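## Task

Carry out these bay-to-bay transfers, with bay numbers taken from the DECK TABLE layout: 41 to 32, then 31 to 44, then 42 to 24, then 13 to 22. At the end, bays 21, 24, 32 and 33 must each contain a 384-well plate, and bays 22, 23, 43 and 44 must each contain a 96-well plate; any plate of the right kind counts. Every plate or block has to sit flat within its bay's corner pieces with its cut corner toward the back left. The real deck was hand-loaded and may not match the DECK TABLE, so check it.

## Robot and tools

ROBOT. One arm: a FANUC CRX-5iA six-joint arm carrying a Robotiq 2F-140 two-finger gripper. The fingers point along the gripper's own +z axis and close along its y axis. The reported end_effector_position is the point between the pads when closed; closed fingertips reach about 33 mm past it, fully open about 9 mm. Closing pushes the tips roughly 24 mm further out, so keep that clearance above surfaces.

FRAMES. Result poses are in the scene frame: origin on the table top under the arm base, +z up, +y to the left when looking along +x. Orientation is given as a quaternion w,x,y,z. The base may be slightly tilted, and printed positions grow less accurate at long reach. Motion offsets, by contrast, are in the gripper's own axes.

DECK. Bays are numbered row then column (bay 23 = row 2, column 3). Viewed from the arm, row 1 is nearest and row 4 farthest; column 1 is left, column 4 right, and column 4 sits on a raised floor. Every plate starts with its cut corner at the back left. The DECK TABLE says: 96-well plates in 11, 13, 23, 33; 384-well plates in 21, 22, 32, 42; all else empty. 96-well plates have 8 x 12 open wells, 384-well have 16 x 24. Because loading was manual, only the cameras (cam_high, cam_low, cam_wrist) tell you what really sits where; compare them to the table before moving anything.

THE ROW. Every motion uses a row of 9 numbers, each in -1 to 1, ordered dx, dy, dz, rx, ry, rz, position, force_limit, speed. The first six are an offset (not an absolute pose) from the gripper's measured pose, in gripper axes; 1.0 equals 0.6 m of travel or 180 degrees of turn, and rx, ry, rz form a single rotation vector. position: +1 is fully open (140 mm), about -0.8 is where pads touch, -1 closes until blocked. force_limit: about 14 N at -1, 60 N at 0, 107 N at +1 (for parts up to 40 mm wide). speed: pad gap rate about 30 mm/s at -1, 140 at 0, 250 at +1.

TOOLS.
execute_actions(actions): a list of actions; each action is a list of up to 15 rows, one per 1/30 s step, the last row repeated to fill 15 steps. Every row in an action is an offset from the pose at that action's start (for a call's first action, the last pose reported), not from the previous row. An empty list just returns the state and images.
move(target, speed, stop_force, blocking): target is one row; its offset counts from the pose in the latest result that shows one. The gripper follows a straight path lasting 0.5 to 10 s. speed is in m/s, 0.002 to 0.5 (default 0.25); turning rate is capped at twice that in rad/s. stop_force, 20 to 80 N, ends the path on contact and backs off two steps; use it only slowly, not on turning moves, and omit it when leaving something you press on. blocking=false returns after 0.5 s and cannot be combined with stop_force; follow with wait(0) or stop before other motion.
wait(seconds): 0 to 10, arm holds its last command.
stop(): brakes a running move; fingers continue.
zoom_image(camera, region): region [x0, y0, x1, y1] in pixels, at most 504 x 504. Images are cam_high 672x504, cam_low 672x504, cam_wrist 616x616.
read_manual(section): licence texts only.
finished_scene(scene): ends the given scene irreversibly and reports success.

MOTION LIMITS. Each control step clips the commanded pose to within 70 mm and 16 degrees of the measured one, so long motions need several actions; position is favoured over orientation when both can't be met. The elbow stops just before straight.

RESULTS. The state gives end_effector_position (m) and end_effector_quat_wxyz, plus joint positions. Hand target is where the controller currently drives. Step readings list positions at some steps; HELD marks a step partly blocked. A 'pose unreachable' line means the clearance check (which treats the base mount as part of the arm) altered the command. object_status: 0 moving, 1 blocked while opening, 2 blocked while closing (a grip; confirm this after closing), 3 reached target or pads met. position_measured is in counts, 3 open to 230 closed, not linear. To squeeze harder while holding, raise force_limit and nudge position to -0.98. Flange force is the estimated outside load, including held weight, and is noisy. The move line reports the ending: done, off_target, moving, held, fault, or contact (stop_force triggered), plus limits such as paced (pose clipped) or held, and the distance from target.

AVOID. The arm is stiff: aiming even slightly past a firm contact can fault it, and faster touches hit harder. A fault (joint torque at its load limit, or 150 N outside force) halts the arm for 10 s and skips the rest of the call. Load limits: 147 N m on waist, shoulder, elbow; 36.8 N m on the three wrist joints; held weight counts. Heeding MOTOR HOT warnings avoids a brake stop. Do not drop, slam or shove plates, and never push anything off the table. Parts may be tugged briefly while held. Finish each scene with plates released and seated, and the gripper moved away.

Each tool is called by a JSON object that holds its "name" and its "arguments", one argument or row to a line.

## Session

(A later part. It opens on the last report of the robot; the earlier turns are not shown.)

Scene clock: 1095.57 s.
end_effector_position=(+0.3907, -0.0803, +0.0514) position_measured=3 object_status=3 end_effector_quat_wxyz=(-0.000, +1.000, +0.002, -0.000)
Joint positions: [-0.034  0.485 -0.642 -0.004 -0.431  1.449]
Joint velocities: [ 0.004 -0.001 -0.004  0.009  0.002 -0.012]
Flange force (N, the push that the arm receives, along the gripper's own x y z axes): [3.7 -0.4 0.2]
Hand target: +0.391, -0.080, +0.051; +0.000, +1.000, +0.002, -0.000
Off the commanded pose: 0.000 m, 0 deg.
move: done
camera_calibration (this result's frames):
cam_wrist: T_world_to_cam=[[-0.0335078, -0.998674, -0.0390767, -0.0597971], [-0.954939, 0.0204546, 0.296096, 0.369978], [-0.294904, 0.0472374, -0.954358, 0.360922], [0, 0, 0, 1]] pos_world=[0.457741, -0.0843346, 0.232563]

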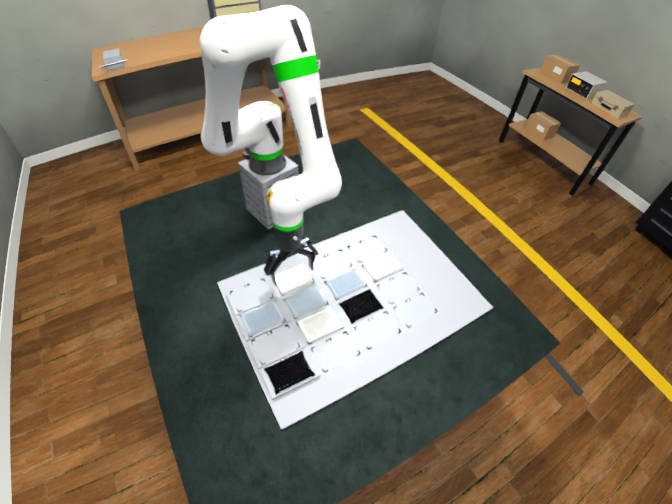

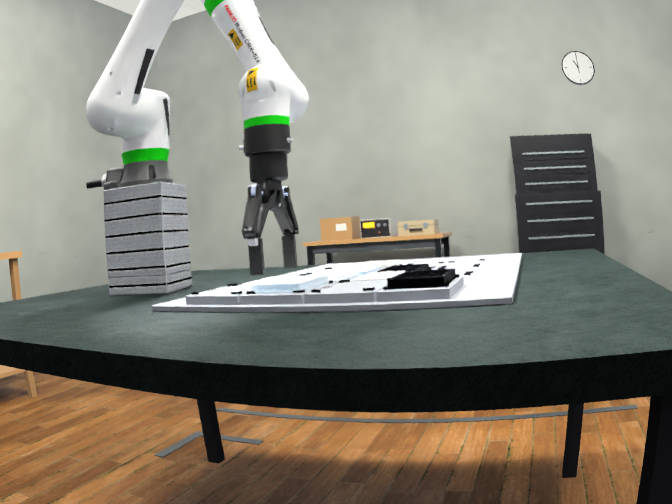

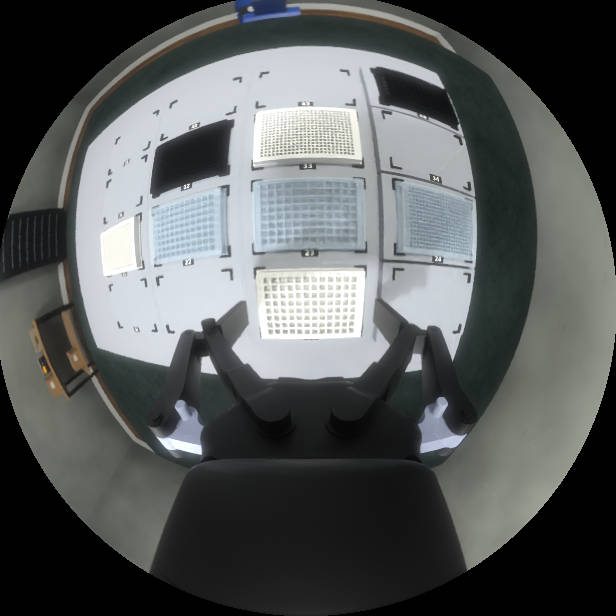

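{"name": "wait", "arguments": {
  "seconds": 0
}}

{"name": "zoom_image", "arguments": {
  "camera": "cam_wrist",
  "region": [240, 255, 280, 290]
}}

{"name": "zoom_image", "arguments": {
  "camera": "cam_wrist",
  "region": [345, 255, 385, 290]
}}

{"name": "zoom_image", "arguments": {
  "camera": "cam_wrist",
  "region": [235, 290, 275, 330]
}}

{"name": "zoom_image", "arguments": {
  "camera": "cam_wrist",
  "region": [350, 290, 390, 330]
}}

Scene clock: 1103.13 s.
end_effector_position=(+0.3907, -0.0803, +0.0514) position_measured=3 object_status=3 end_effector_quat_wxyz=(+0.000, +1.000, +0.002, -0.000)
Joint positions: [-0.034  0.485 -0.643 -0.003 -0.431  1.448]
Joint velocities: [ 0.     0.    -0.001 -0.001  0.001  0.   ]
Flange force (N, the push that the arm receives, along the gripper's own x y z axes): [-2.6 -1.7 1.9]
Hand target: +0.391, -0.080, +0.051; +0.000, +1.000, +0.002, -0.000
Off the commanded pose: 0.000 m, 0 deg.
camera_calibration (this result's frames):
cam_wrist: T_world_to_cam=[[-0.033528, -0.998682, -0.0388668, -0.0597556], [-0.954953, 0.0205384, 0.296046, 0.369984], [-0.294857, 0.0470418, -0.954383, 0.360895], [0, 0, 0, 1]] pos_world=[0.457726, -0.0842529, 0.232577]

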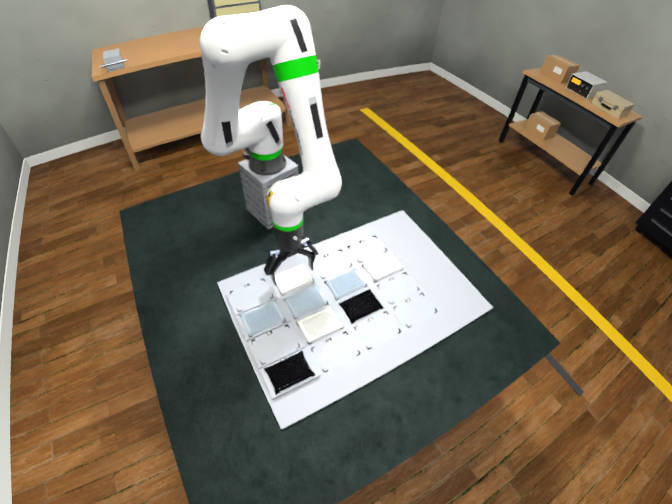

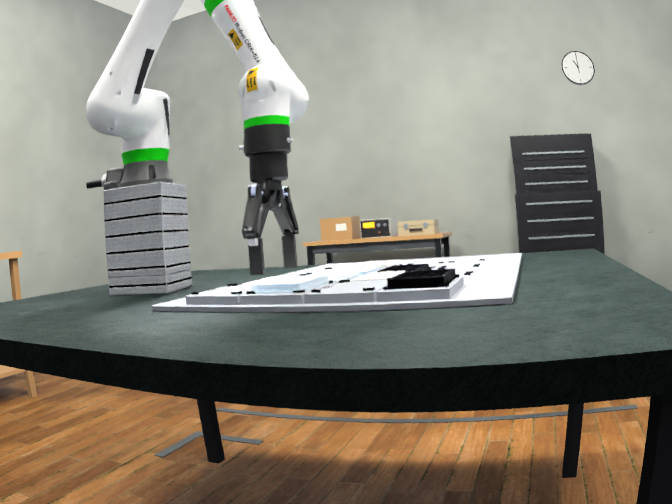

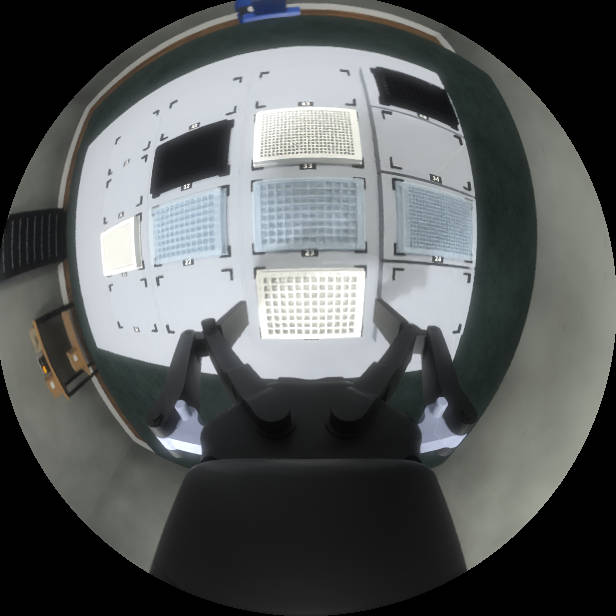

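Region (240, 255, 280, 290) of cam_wrist's 616x616 image, scaled by 12.600, with more detail than that image has; it fills the top 441 rows of this view, and the rest is white.

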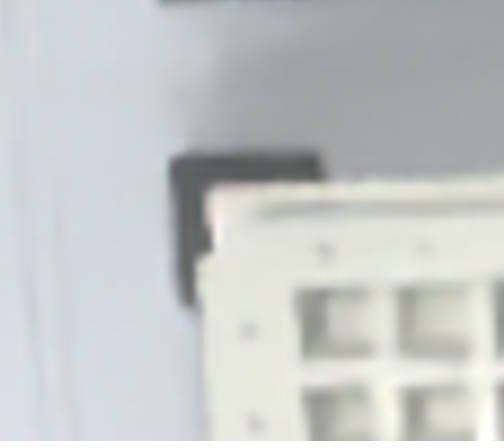

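Region (345, 255, 385, 290) of cam_wrist's 616x616 image, scaled by 12.600, with more detail than that image has; it fills the top 441 rows of this view, and the rest is white.

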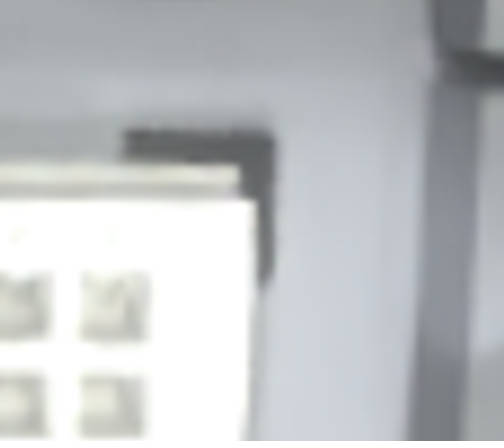

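Region (235, 290, 275, 330) of cam_wrist's 616x616 image, scaled by 12.600, with more detail than that image has.

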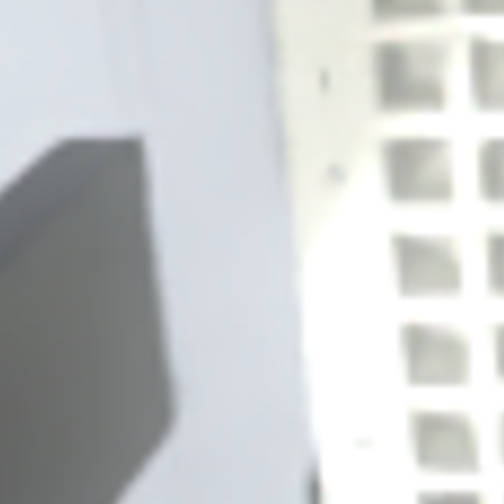

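Region (350, 290, 390, 330) of cam_wrist's 616x616 image, scaled by 12.600, with more detail than that image has.

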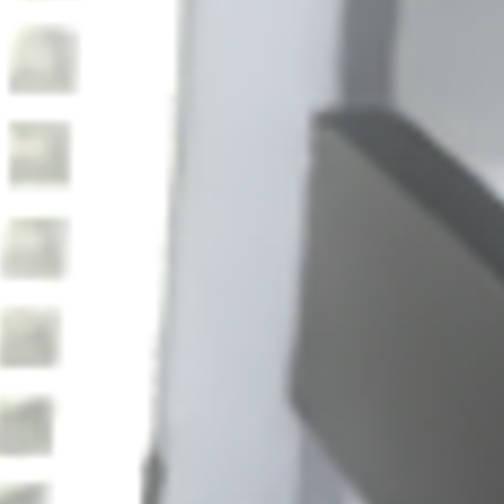

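{"name": "execute_actions", "arguments": {
  "actions": [
    [[0,0,0.0002,0,0,0,1,0,-0.1],[0,0,0.0015,0,0,0,1,0,-0.1],[0,0,0.0044,0,0,0,1,0,-0.1],[0,0,0.0088,0,0.0001,0,1,0,-0.1],[0,0,0.0142,0,0.0001,-0.00005,1,0,-0.1],[0,0,0.02,0.0001,0.0001,-0.00005,1,0,-0.1],[0,0,0.0254,0.0001,0.00015,-0.0001,1,0,-0.1],[0,0,0.0298,0.0001,0.00015,-0.0001,1,0,-0.1],[0,0,0.0327,0.0001,0.00015,-0.0001,1,0,-0.1],[0,0,0.034,0.0001,0.00015,-0.0001,1,0,-0.1],[0,0,0.0342,0.0001,0.00015,-0.0001,1,0,-0.1],[0,0,0.0342,0.0001,0.00015,-0.0001,1,0,-0.1],[0,0,0.0342,0.0001,0.00015,-0.0001,1,0,-0.1],[0,0,0.0342,0.0001,0.00015,-0.0001,-1,-0.7,-0.4],[0,0,0.0342,0.0001,0.00015,-0.0001,-1,-0.7,-0.4]]
  ]
}}

Scene clock: 1120.00 s.
end_effector_position=(+0.3907, -0.0802, +0.0313) position_measured=5 object_status=0 end_effector_quat_wxyz=(-0.000, +1.000, +0.002, +0.000)
Joint positions: [-0.034  0.54  -0.637 -0.004 -0.38   1.45 ]
Joint velocities: [0.    0.022 0.004 0.001 0.02  0.   ]
Flange force (N, the push that the arm receives, along the gripper's own x y z axes): [-0.8 1.7 0.6]
Hand target: +0.391, -0.080, +0.031; -0.000, +1.000, +0.002, +0.000
Off the commanded pose: 0.000 m, 0 deg.
Step readings (end_effector_position):
0: (+0.3907, -0.0803, +0.0514)
1: (+0.3907, -0.0803, +0.0514)
2: (+0.3907, -0.0803, +0.0514)
4: (+0.3907, -0.0803, +0.0504)
8: (+0.3907, -0.0803, +0.0428)
15: end_effector_position above
camera_calibration (this result's frames):
cam_wrist: T_world_to_cam=[[-0.0329965, -0.998692, -0.0390671, -0.0607152], [-0.955081, 0.0199894, 0.295671, 0.375898], [-0.294503, 0.0470683, -0.954491, 0.341643], [0, 0, 0, 1]] pos_world=[0.457624, -0.0842303, 0.212581]

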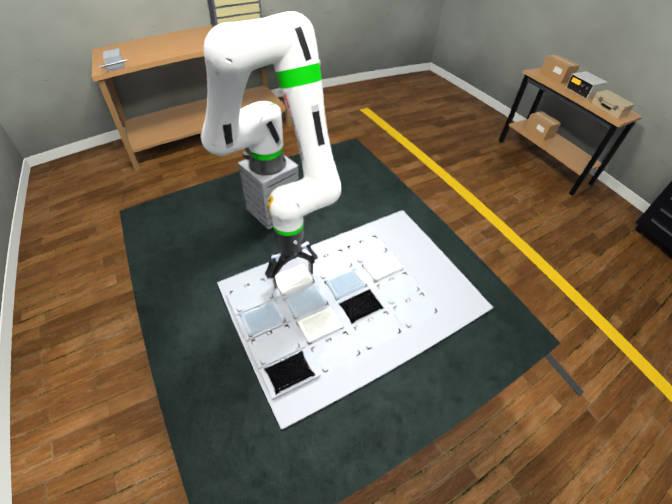

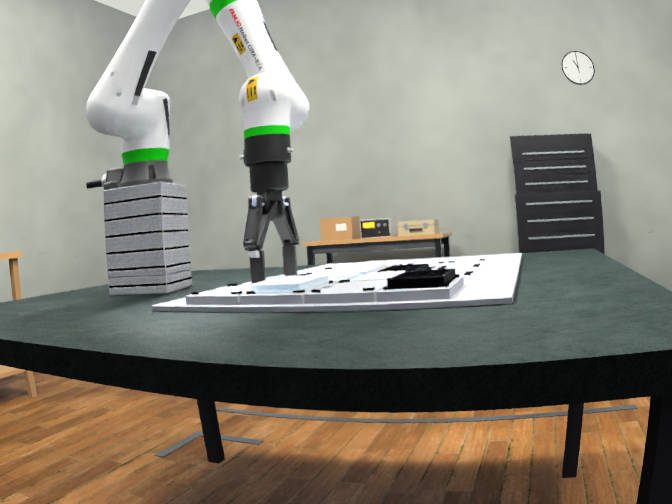

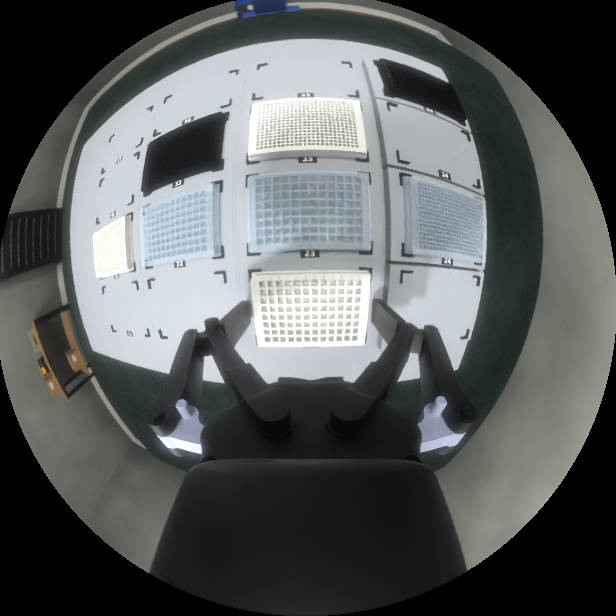

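{"name": "wait", "arguments": {
  "seconds": 0
}}

Scene clock: 1123.37 s.
end_effector_position=(+0.3907, -0.0803, +0.0309) position_measured=35 object_status=2 end_effector_quat_wxyz=(-0.000, +1.000, +0.002, +0.000)
Joint positions: [-0.034  0.542 -0.637 -0.004 -0.379  1.45 ]
Joint velocities: [-0.001  0.     0.001 -0.001  0.001  0.001]
Flange force (N, the push that the arm receives, along the gripper's own x y z axes): [-3.3 -2.6 -31.8]
Hand target: +0.391, -0.080, +0.031; -0.000, +1.000, +0.002, +0.000
Off the commanded pose: 0.000 m, 0 deg.
camera_calibration (this result's frames):
cam_wrist: T_world_to_cam=[[-0.0332453, -0.998683, -0.0390766, -0.0607223], [-0.955102, 0.0202287, 0.295586, 0.376123], [-0.294407, 0.047149, -0.954516, 0.341168], [0, 0, 0, 1]] pos_world=[0.457659, -0.0843366, 0.212101]

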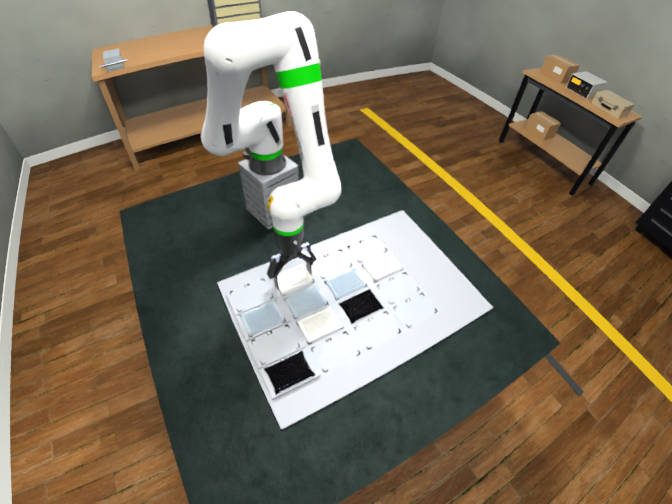

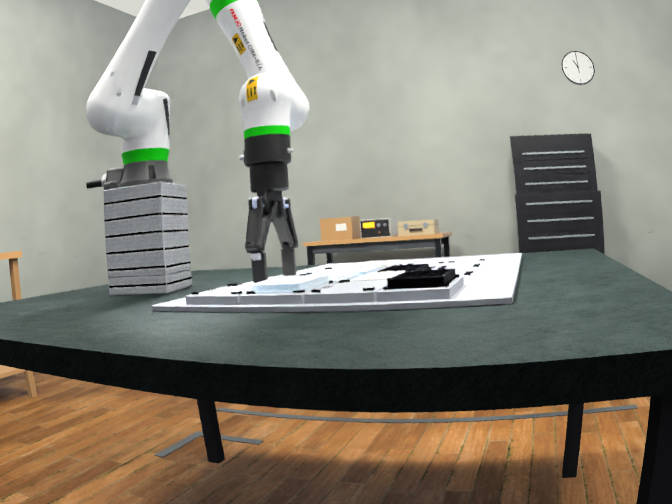

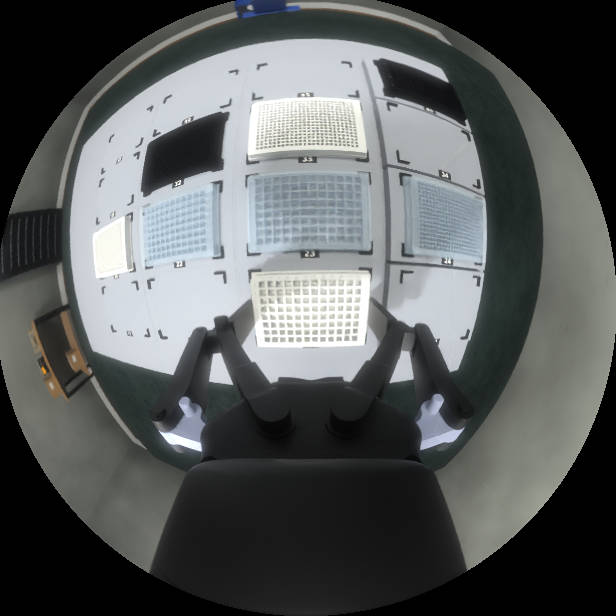

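{"name": "execute_actions", "arguments": {
  "actions": []
}}

Scene clock: 1146.63 s.
end_effector_position=(+0.3907, -0.0803, +0.0309) position_measured=35 object_status=2 end_effector_quat_wxyz=(-0.000, +1.000, +0.002, +0.000)
Joint positions: [-0.034  0.542 -0.637 -0.004 -0.379  1.45 ]
Joint velocities: [-0.     0.    -0.001  0.001  0.002 -0.001]
Flange force (N, the push that the arm receives, along the gripper's own x y z axes): [-3.2 -5.0 -30.4]
Hand target: +0.391, -0.080, +0.031; -0.000, +1.000, +0.002, +0.000
Off the commanded pose: 0.000 m, 0 deg.
camera_calibration (this result's frames):
cam_wrist: T_world_to_cam=[[-0.0332506, -0.998683, -0.0390767, -0.0607202], [-0.955102, 0.0202338, 0.295586, 0.376123], [-0.294406, 0.0471506, -0.954516, 0.341168], [0, 0, 0, 1]] pos_world=[0.457659, -0.0843369, 0.212101]

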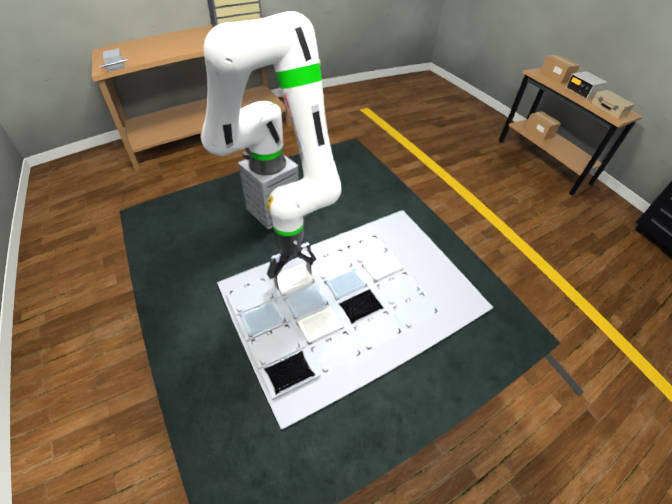

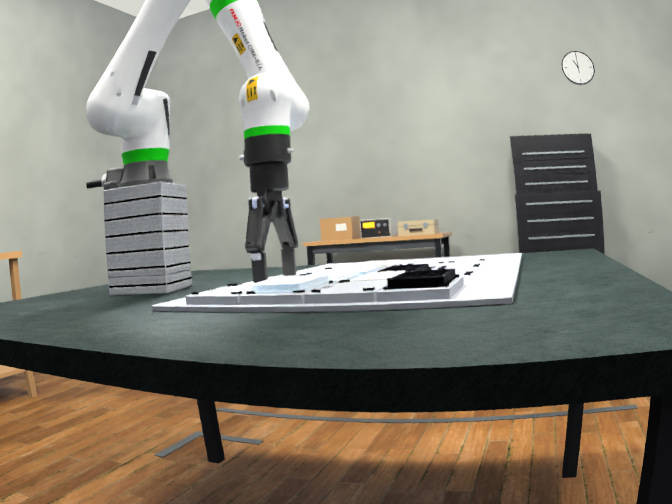

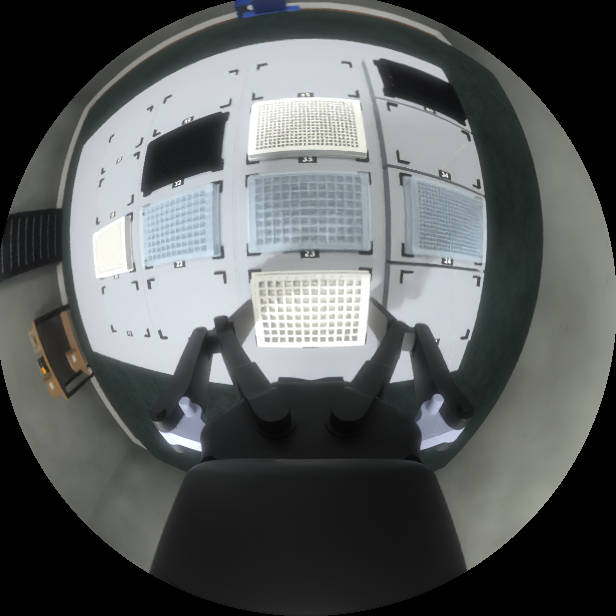

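{"name": "execute_actions", "arguments": {
  "actions": [
    [[0,0,-0.0003,0,0,0,-1,-0.7,-0.4],[0,0,-0.002,0,0,0,-1,-0.7,-0.4],[0,0,-0.0058,0,0,0,-1,-0.7,-0.4],[0,0,-0.0113,0,0,0,-0.98,0,-0.4],[0,0,-0.0178,0,0,0,-0.98,0,-0.4],[0,0,-0.0242,0,0,0,-0.98,0,-0.4],[0,0,-0.0297,0,0,0,-0.98,0,-0.4],[0,0,-0.0334,0,0,0,-0.98,0,-0.4],[0,0,-0.0352,0,0,0,-0.98,0,-0.4],[0,0,-0.0355,0,0,0,-0.98,0,-0.4]]
  ]
}}

{"name": "wait", "arguments": {
  "seconds": 0
}}

Scene clock: 1157.20 s.
end_effector_position=(+0.3907, -0.0803, +0.0518) position_measured=39 object_status=2 end_effector_quat_wxyz=(-0.000, +1.000, +0.002, +0.000)
Joint positions: [-0.034  0.483 -0.643 -0.004 -0.431  1.449]
Joint velocities: [ 0.    -0.015 -0.002 -0.    -0.016  0.   ]
Flange force (N, the push that the arm receives, along the gripper's own x y z axes): [1.8 5.3 0.7]
Hand target: +0.391, -0.080, +0.052; -0.000, +1.000, +0.002, +0.000
Off the commanded pose: 0.000 m, 0 deg.
Step readings (end_effector_position):
0: (+0.3907, -0.0803, +0.0309)
1: (+0.3907, -0.0803, +0.0309)
2: (+0.3907, -0.0803, +0.0309)
4: (+0.3906, -0.0804, +0.0320)
8: (+0.3906, -0.0803, +0.0408)
15: end_effector_position above
camera_calibration (this result's frames):
cam_wrist: T_world_to_cam=[[-0.0333316, -0.998677, -0.0391593, -0.0598423], [-0.955104, 0.0202874, 0.295577, 0.369922], [-0.294391, 0.0472532, -0.954516, 0.361108], [0, 0, 0, 1]] pos_world=[0.457626, -0.0843314, 0.233]

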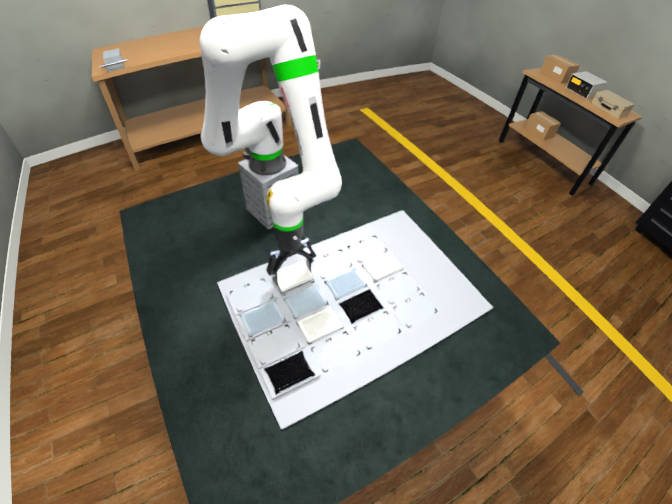

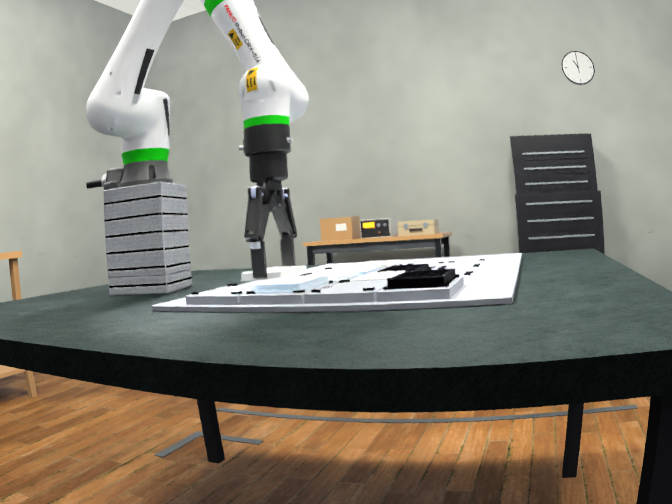

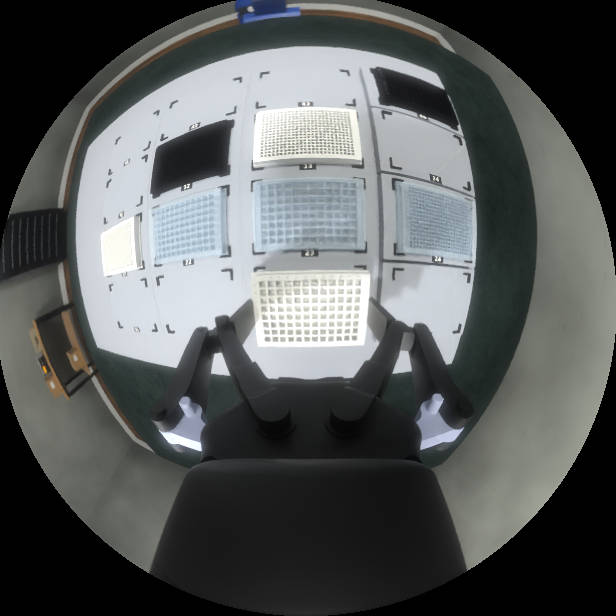

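Scene clock: 1157.20 s.
end_effector_position=(+0.3907, -0.0803, +0.0518) position_measured=39 object_status=2 end_effector_quat_wxyz=(-0.000, +1.000, +0.002, +0.000)
Joint positions: [-0.034  0.483 -0.643 -0.004 -0.431  1.449]
Joint velocities: [ 0.    -0.015 -0.002 -0.    -0.016  0.   ]
Flange force (N, the push that the arm receives, along the gripper's own x y z axes): [1.8 5.3 0.7]
Hand target: +0.391, -0.080, +0.052; -0.000, +1.000, +0.002, +0.000
Off the commanded pose: 0.000 m, 0 deg.
camera_calibration (this result's frames):
cam_wrist: T_world_to_cam=[[-0.0333316, -0.998677, -0.0391593, -0.0598423], [-0.955104, 0.0202874, 0.295577, 0.369922], [-0.294391, 0.0472532, -0.954516, 0.361108], [0, 0, 0, 1]] pos_world=[0.457626, -0.0843314, 0.233]

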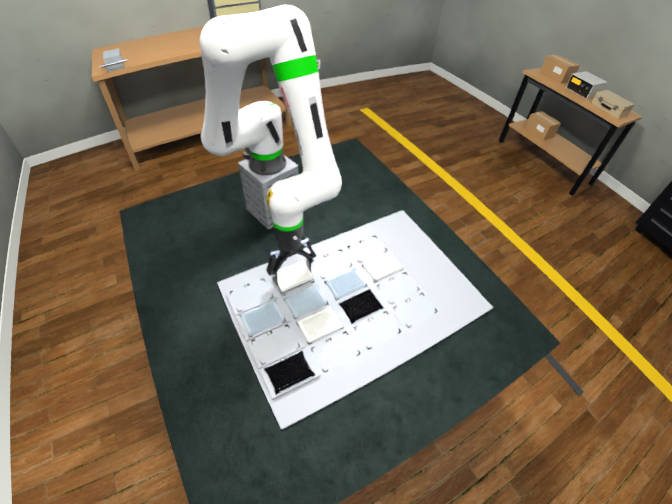

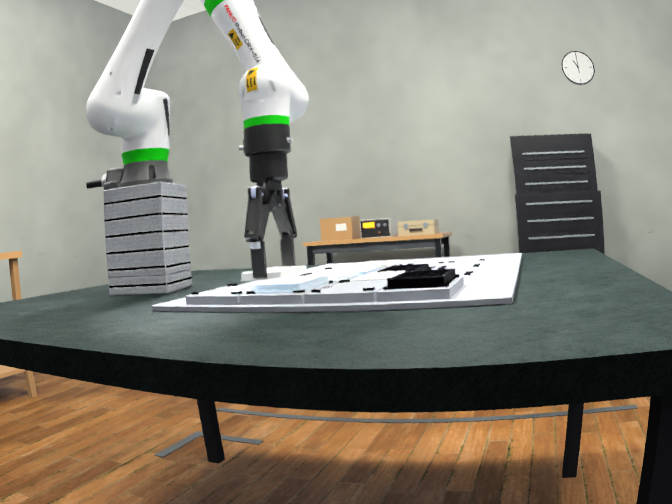

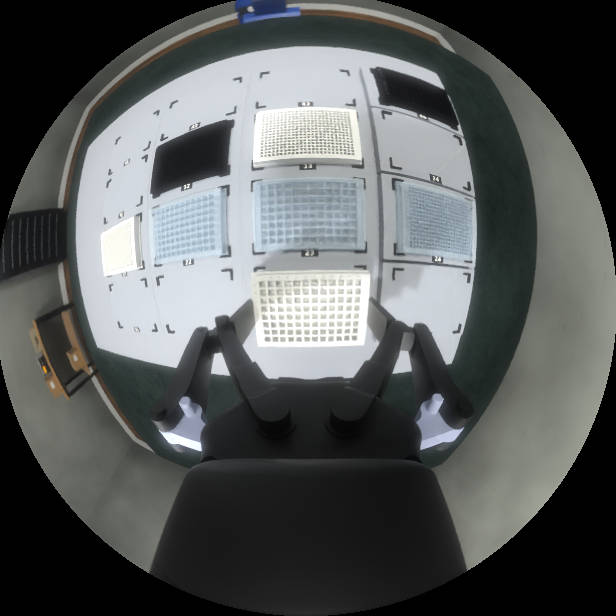

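{"name": "zoom_image", "arguments": {
  "camera": "cam_low",
  "region": [220, 230, 340, 310]
}}

{"name": "zoom_image", "arguments": {
  "camera": "cam_wrist",
  "region": [220, 240, 400, 370]
}}

Region (220, 230, 340, 310) of cam_low's 672x504 image, scaled by 4.200, with more detail than that image has.

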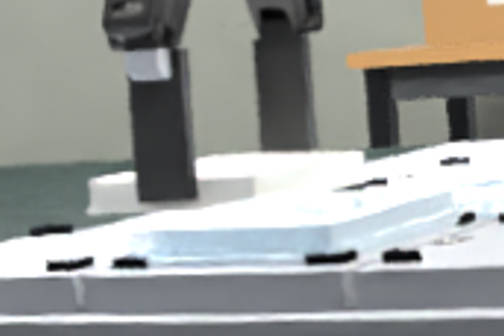

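Region (220, 240, 400, 370) of cam_wrist's 616x616 image, scaled by 2.800, with more detail than that image has.

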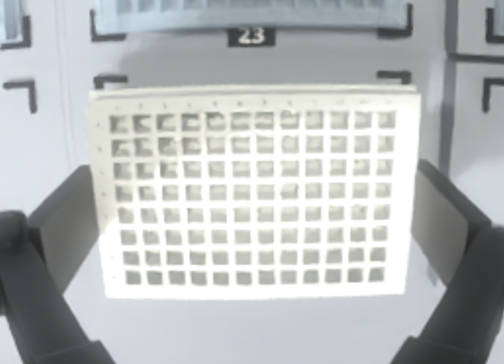

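{"name": "move", "arguments": {
  "target": [0.53617, 0.0003, -0.002, 0, 0, 0, -0.98, 0, -0.4],
  "speed": 0.32
}}

Scene clock: 1178.57 s.
end_effector_position=(+0.7124, -0.0787, +0.0534) position_measured=39 object_status=2 end_effector_quat_wxyz=(-0.001, +1.000, +0.002, +0.000)
Joint positions: [-0.092  1.004  0.413 -0.004 -0.967  1.507]
Joint velocities: [-0.002  0.004  0.007 -0.002 -0.009  0.002]
Flange force (N, the push that the arm receives, along the gripper's own x y z axes): [3.3 0.0 0.9]
Hand target: +0.712, -0.079, +0.053; -0.001, +1.000, +0.002, +0.000
Off the commanded pose: 0.001 m, 0 deg.
move: done
camera_calibration (this result's frames):
cam_wrist: T_world_to_cam=[[-0.0324069, -0.998668, -0.0401492, -0.0480748], [-0.955189, 0.0191209, 0.295379, 0.676661], [-0.294218, 0.0479224, -0.954536, 0.457226], [0, 0, 0, 1]] pos_world=[0.779305, -0.0828605, 0.234637]

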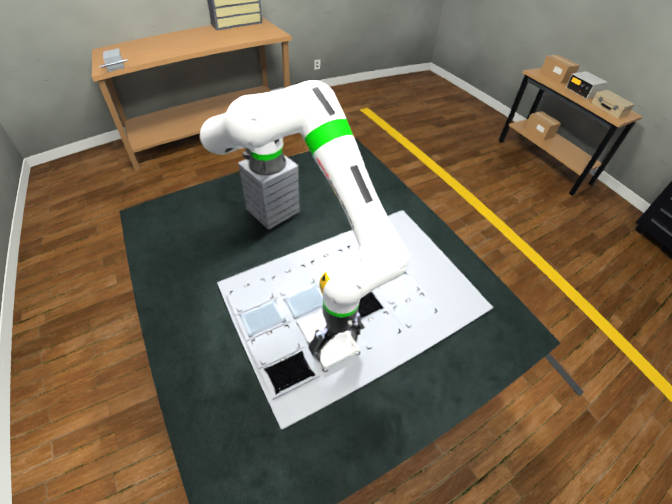

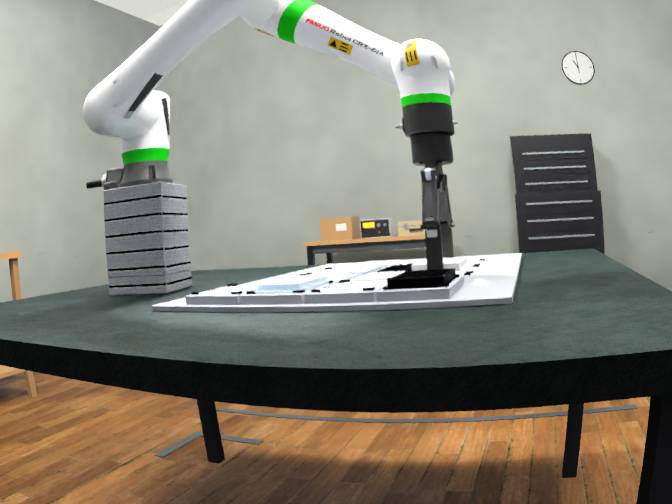

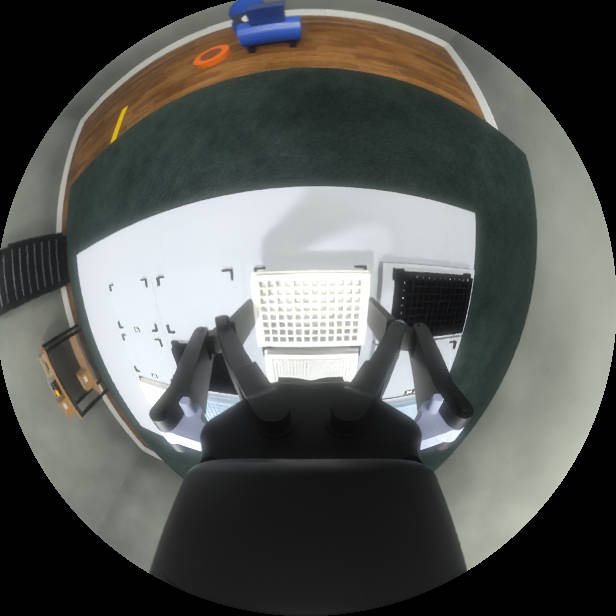

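{"name": "wait", "arguments": {
  "seconds": 0
}}

{"name": "zoom_image", "arguments": {
  "camera": "cam_wrist",
  "region": [220, 240, 400, 370]
}}

Scene clock: 1185.23 s.
end_effector_position=(+0.7124, -0.0787, +0.0534) position_measured=39 object_status=2 end_effector_quat_wxyz=(-0.001, +1.000, +0.002, +0.000)
Joint positions: [-0.092  1.004  0.414 -0.004 -0.967  1.507]
Joint velocities: [ 0.     0.     0.001 -0.002  0.     0.   ]
Flange force (N, the push that the arm receives, along the gripper's own x y z axes): [2.5 0.0 1.2]
Hand target: +0.712, -0.079, +0.053; -0.001, +1.000, +0.002, +0.000
Off the commanded pose: 0.001 m, 0 deg.
camera_calibration (this result's frames):
cam_wrist: T_world_to_cam=[[-0.032423, -0.998665, -0.0402029, -0.0480703], [-0.955122, 0.0191095, 0.295597, 0.676636], [-0.294434, 0.0479828, -0.954466, 0.457361], [0, 0, 0, 1]] pos_world=[0.779374, -0.0828818, 0.234592]

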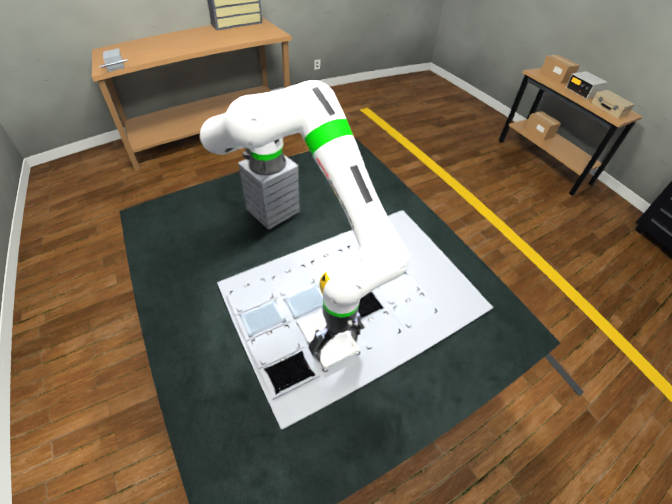

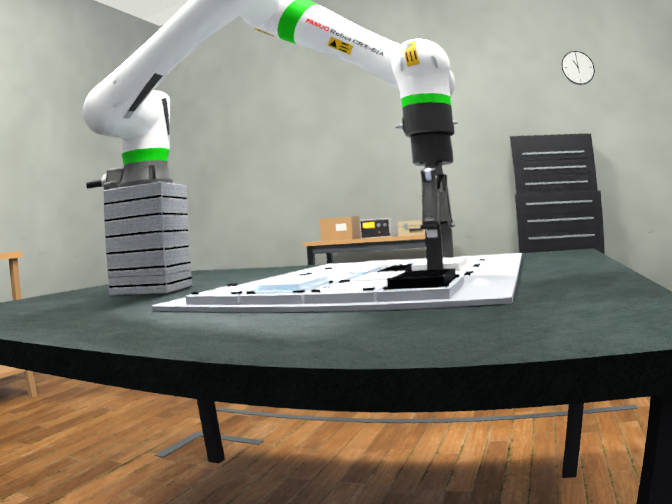

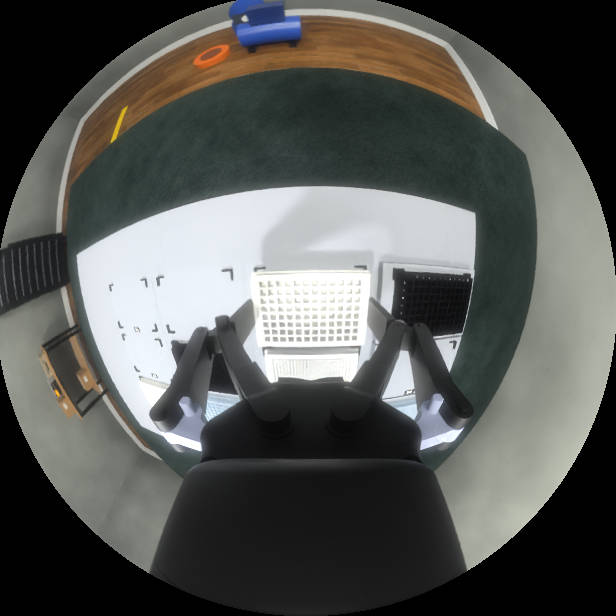

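Region (220, 240, 400, 370) of cam_wrist's 616x616 image, scaled by 2.800, with more detail than that image has.

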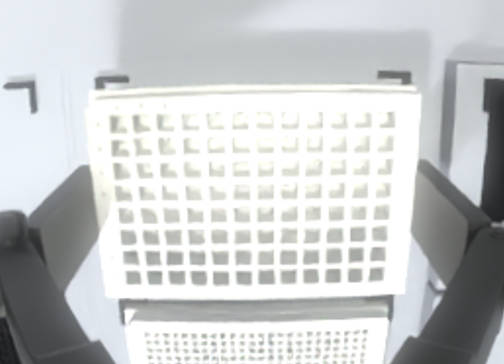

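{"name": "execute_actions", "arguments": {
  "actions": [
    [[0,0.0001,0.00012,0,0,0,-0.98,0,-0.4],[0,0.0002,0.00085,-0.0001,0,0.0001,-0.98,0,-0.4],[0,0.0003,0.00248,-0.0001,0,0.0001,-0.98,0,-0.4],[0,0.0004,0.00504,-0.0002,0,0.0002,-0.98,0,-0.4],[0,0.0005,0.00832,-0.0002,0,0.0002,-0.98,0,-0.4],[0,0.0006,0.012,-0.0003,0,0.00025,-0.98,0,-0.4],[0,0.00067,0.01568,-0.0003,0,0.00025,-0.98,0,-0.4],[0,0.00067,0.01896,-0.0003,0,0.00025,-0.98,0,-0.4],[0,0.00067,0.02152,-0.0003,0,0.00025,-0.98,0,-0.4],[0,0.00067,0.02315,-0.0003,0,0.00025,-0.98,0,-0.4],[0,0.00067,0.02388,-0.0003,0,0.00025,-0.98,0,-0.4],[0,0.00067,0.024,-0.0003,0,0.00025,-0.98,0,-0.4]]
  ]
}}

Scene clock: 1205.83 s.
end_effector_position=(+0.7124, -0.0792, +0.0393) position_measured=39 object_status=2 end_effector_quat_wxyz=(-0.000, +1.000, +0.002, +0.000)
Joint positions: [-0.092  1.026  0.416 -0.003 -0.949  1.505]
Joint velocities: [ 0.001  0.009  0.003  0.     0.009 -0.001]
Flange force (N, the push that the arm receives, along the gripper's own x y z axes): [3.0 -1.8 1.8]
Hand target: +0.712, -0.079, +0.039; -0.000, +1.000, +0.002, +0.000
Off the commanded pose: 0.000 m, 0 deg.
Step readings (end_effector_position):
0: (+0.7124, -0.0787, +0.0534)
1: (+0.7124, -0.0787, +0.0533)
2: (+0.7124, -0.0787, +0.0533)
4: (+0.7123, -0.0788, +0.0527)
8: (+0.7124, -0.0790, +0.0474)
15: end_effector_position above
camera_calibration (this result's frames):
cam_wrist: T_world_to_cam=[[-0.033243, -0.998677, -0.0392341, -0.0485118], [-0.9551, 0.0201797, 0.295595, 0.680852], [-0.294412, 0.0472989, -0.954507, 0.443944], [0, 0, 0, 1]] pos_world=[0.779371, -0.0831851, 0.220589]

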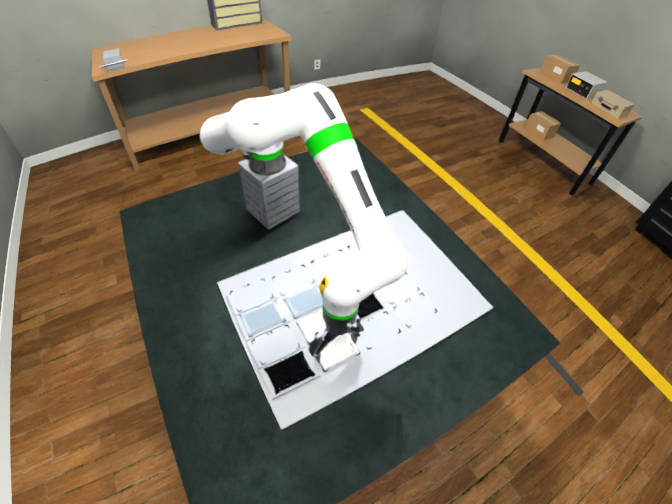

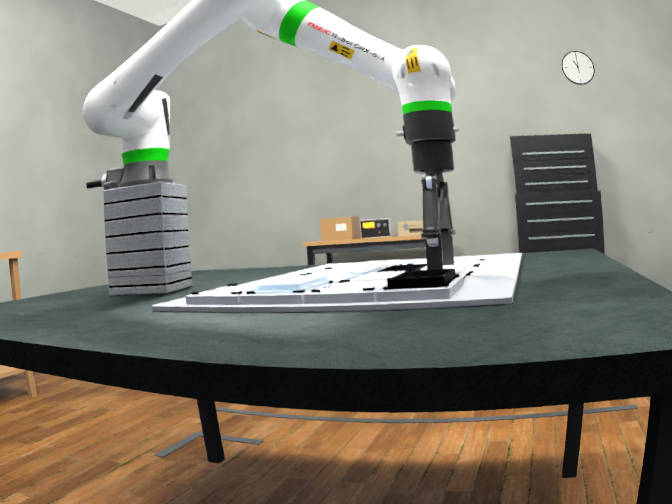

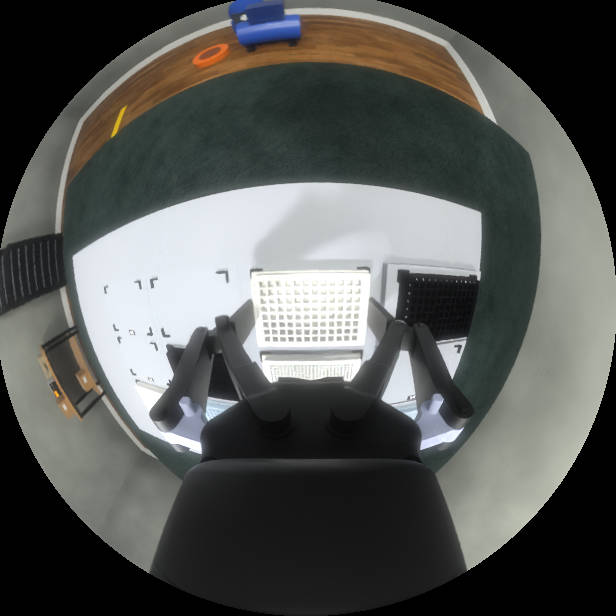

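{"name": "wait", "arguments": {
  "seconds": 0
}}

{"name": "zoom_image", "arguments": {
  "camera": "cam_wrist",
  "region": [240, 255, 280, 290]
}}

{"name": "zoom_image", "arguments": {
  "camera": "cam_wrist",
  "region": [345, 255, 385, 290]
}}

Scene clock: 1213.40 s.
end_effector_position=(+0.7125, -0.0792, +0.0390) position_measured=39 object_status=2 end_effector_quat_wxyz=(-0.000, +1.000, +0.002, +0.000)
Joint positions: [-0.092  1.026  0.417 -0.003 -0.948  1.505]
Joint velocities: [-0.001  0.     0.    -0.001 -0.     0.   ]
Flange force (N, the push that the arm receives, along the gripper's own x y z axes): [3.2 -0.1 3.1]
Hand target: +0.712, -0.079, +0.039; -0.000, +1.000, +0.002, +0.000
Off the commanded pose: 0.000 m, 0 deg.
camera_calibration (this result's frames):
cam_wrist: T_world_to_cam=[[-0.0332494, -0.998677, -0.0392303, -0.0485249], [-0.955106, 0.020188, 0.295575, 0.680994], [-0.294391, 0.0472968, -0.954514, 0.443562], [0, 0, 0, 1]] pos_world=[0.779389, -0.0831877, 0.220198]

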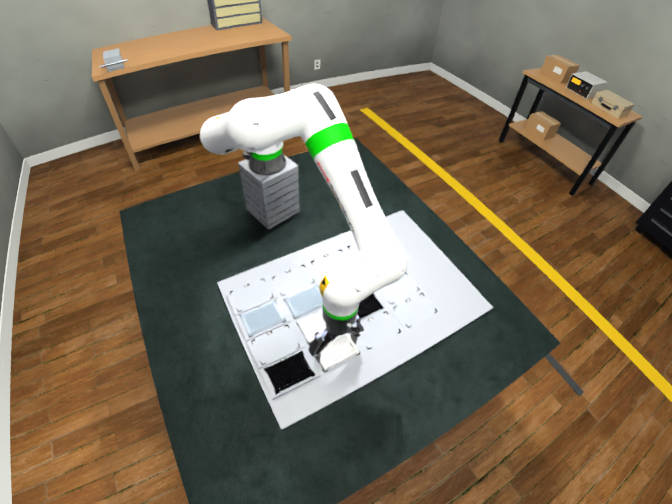

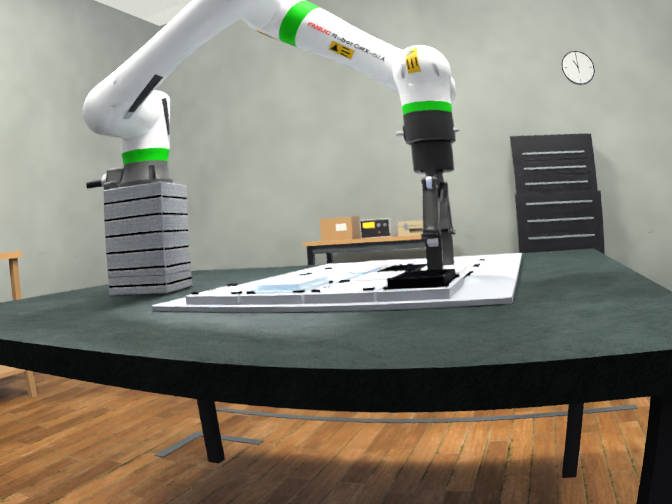

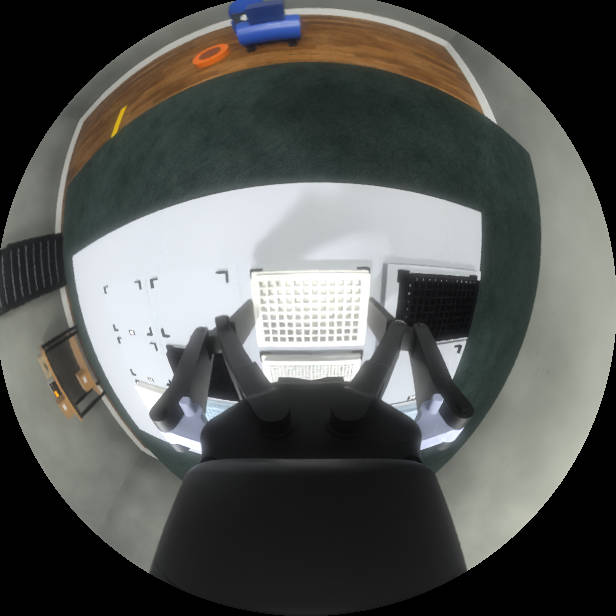

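Region (240, 255, 280, 290) of cam_wrist's 616x616 image, scaled by 12.600, with more detail than that image has; it fills the top 441 rows of this view, and the rest is white.

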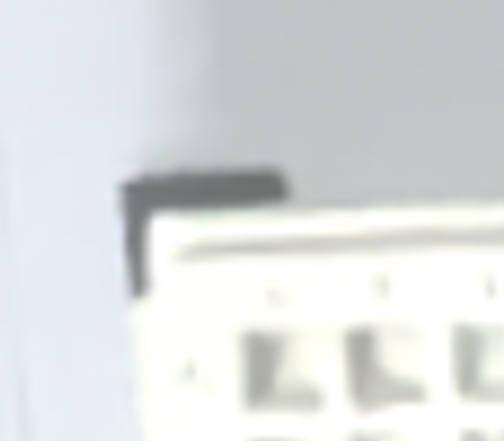

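Region (345, 255, 385, 290) of cam_wrist's 616x616 image, scaled by 12.600, with more detail than that image has; it fills the top 441 rows of this view, and the rest is white.

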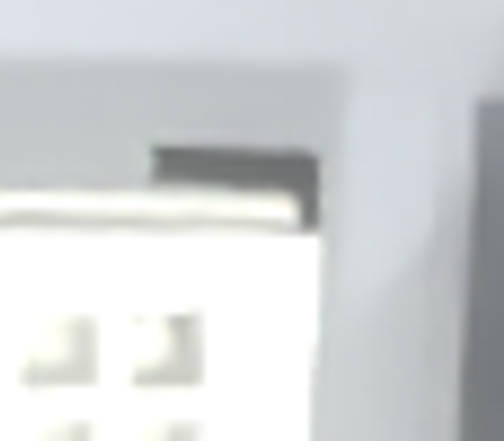

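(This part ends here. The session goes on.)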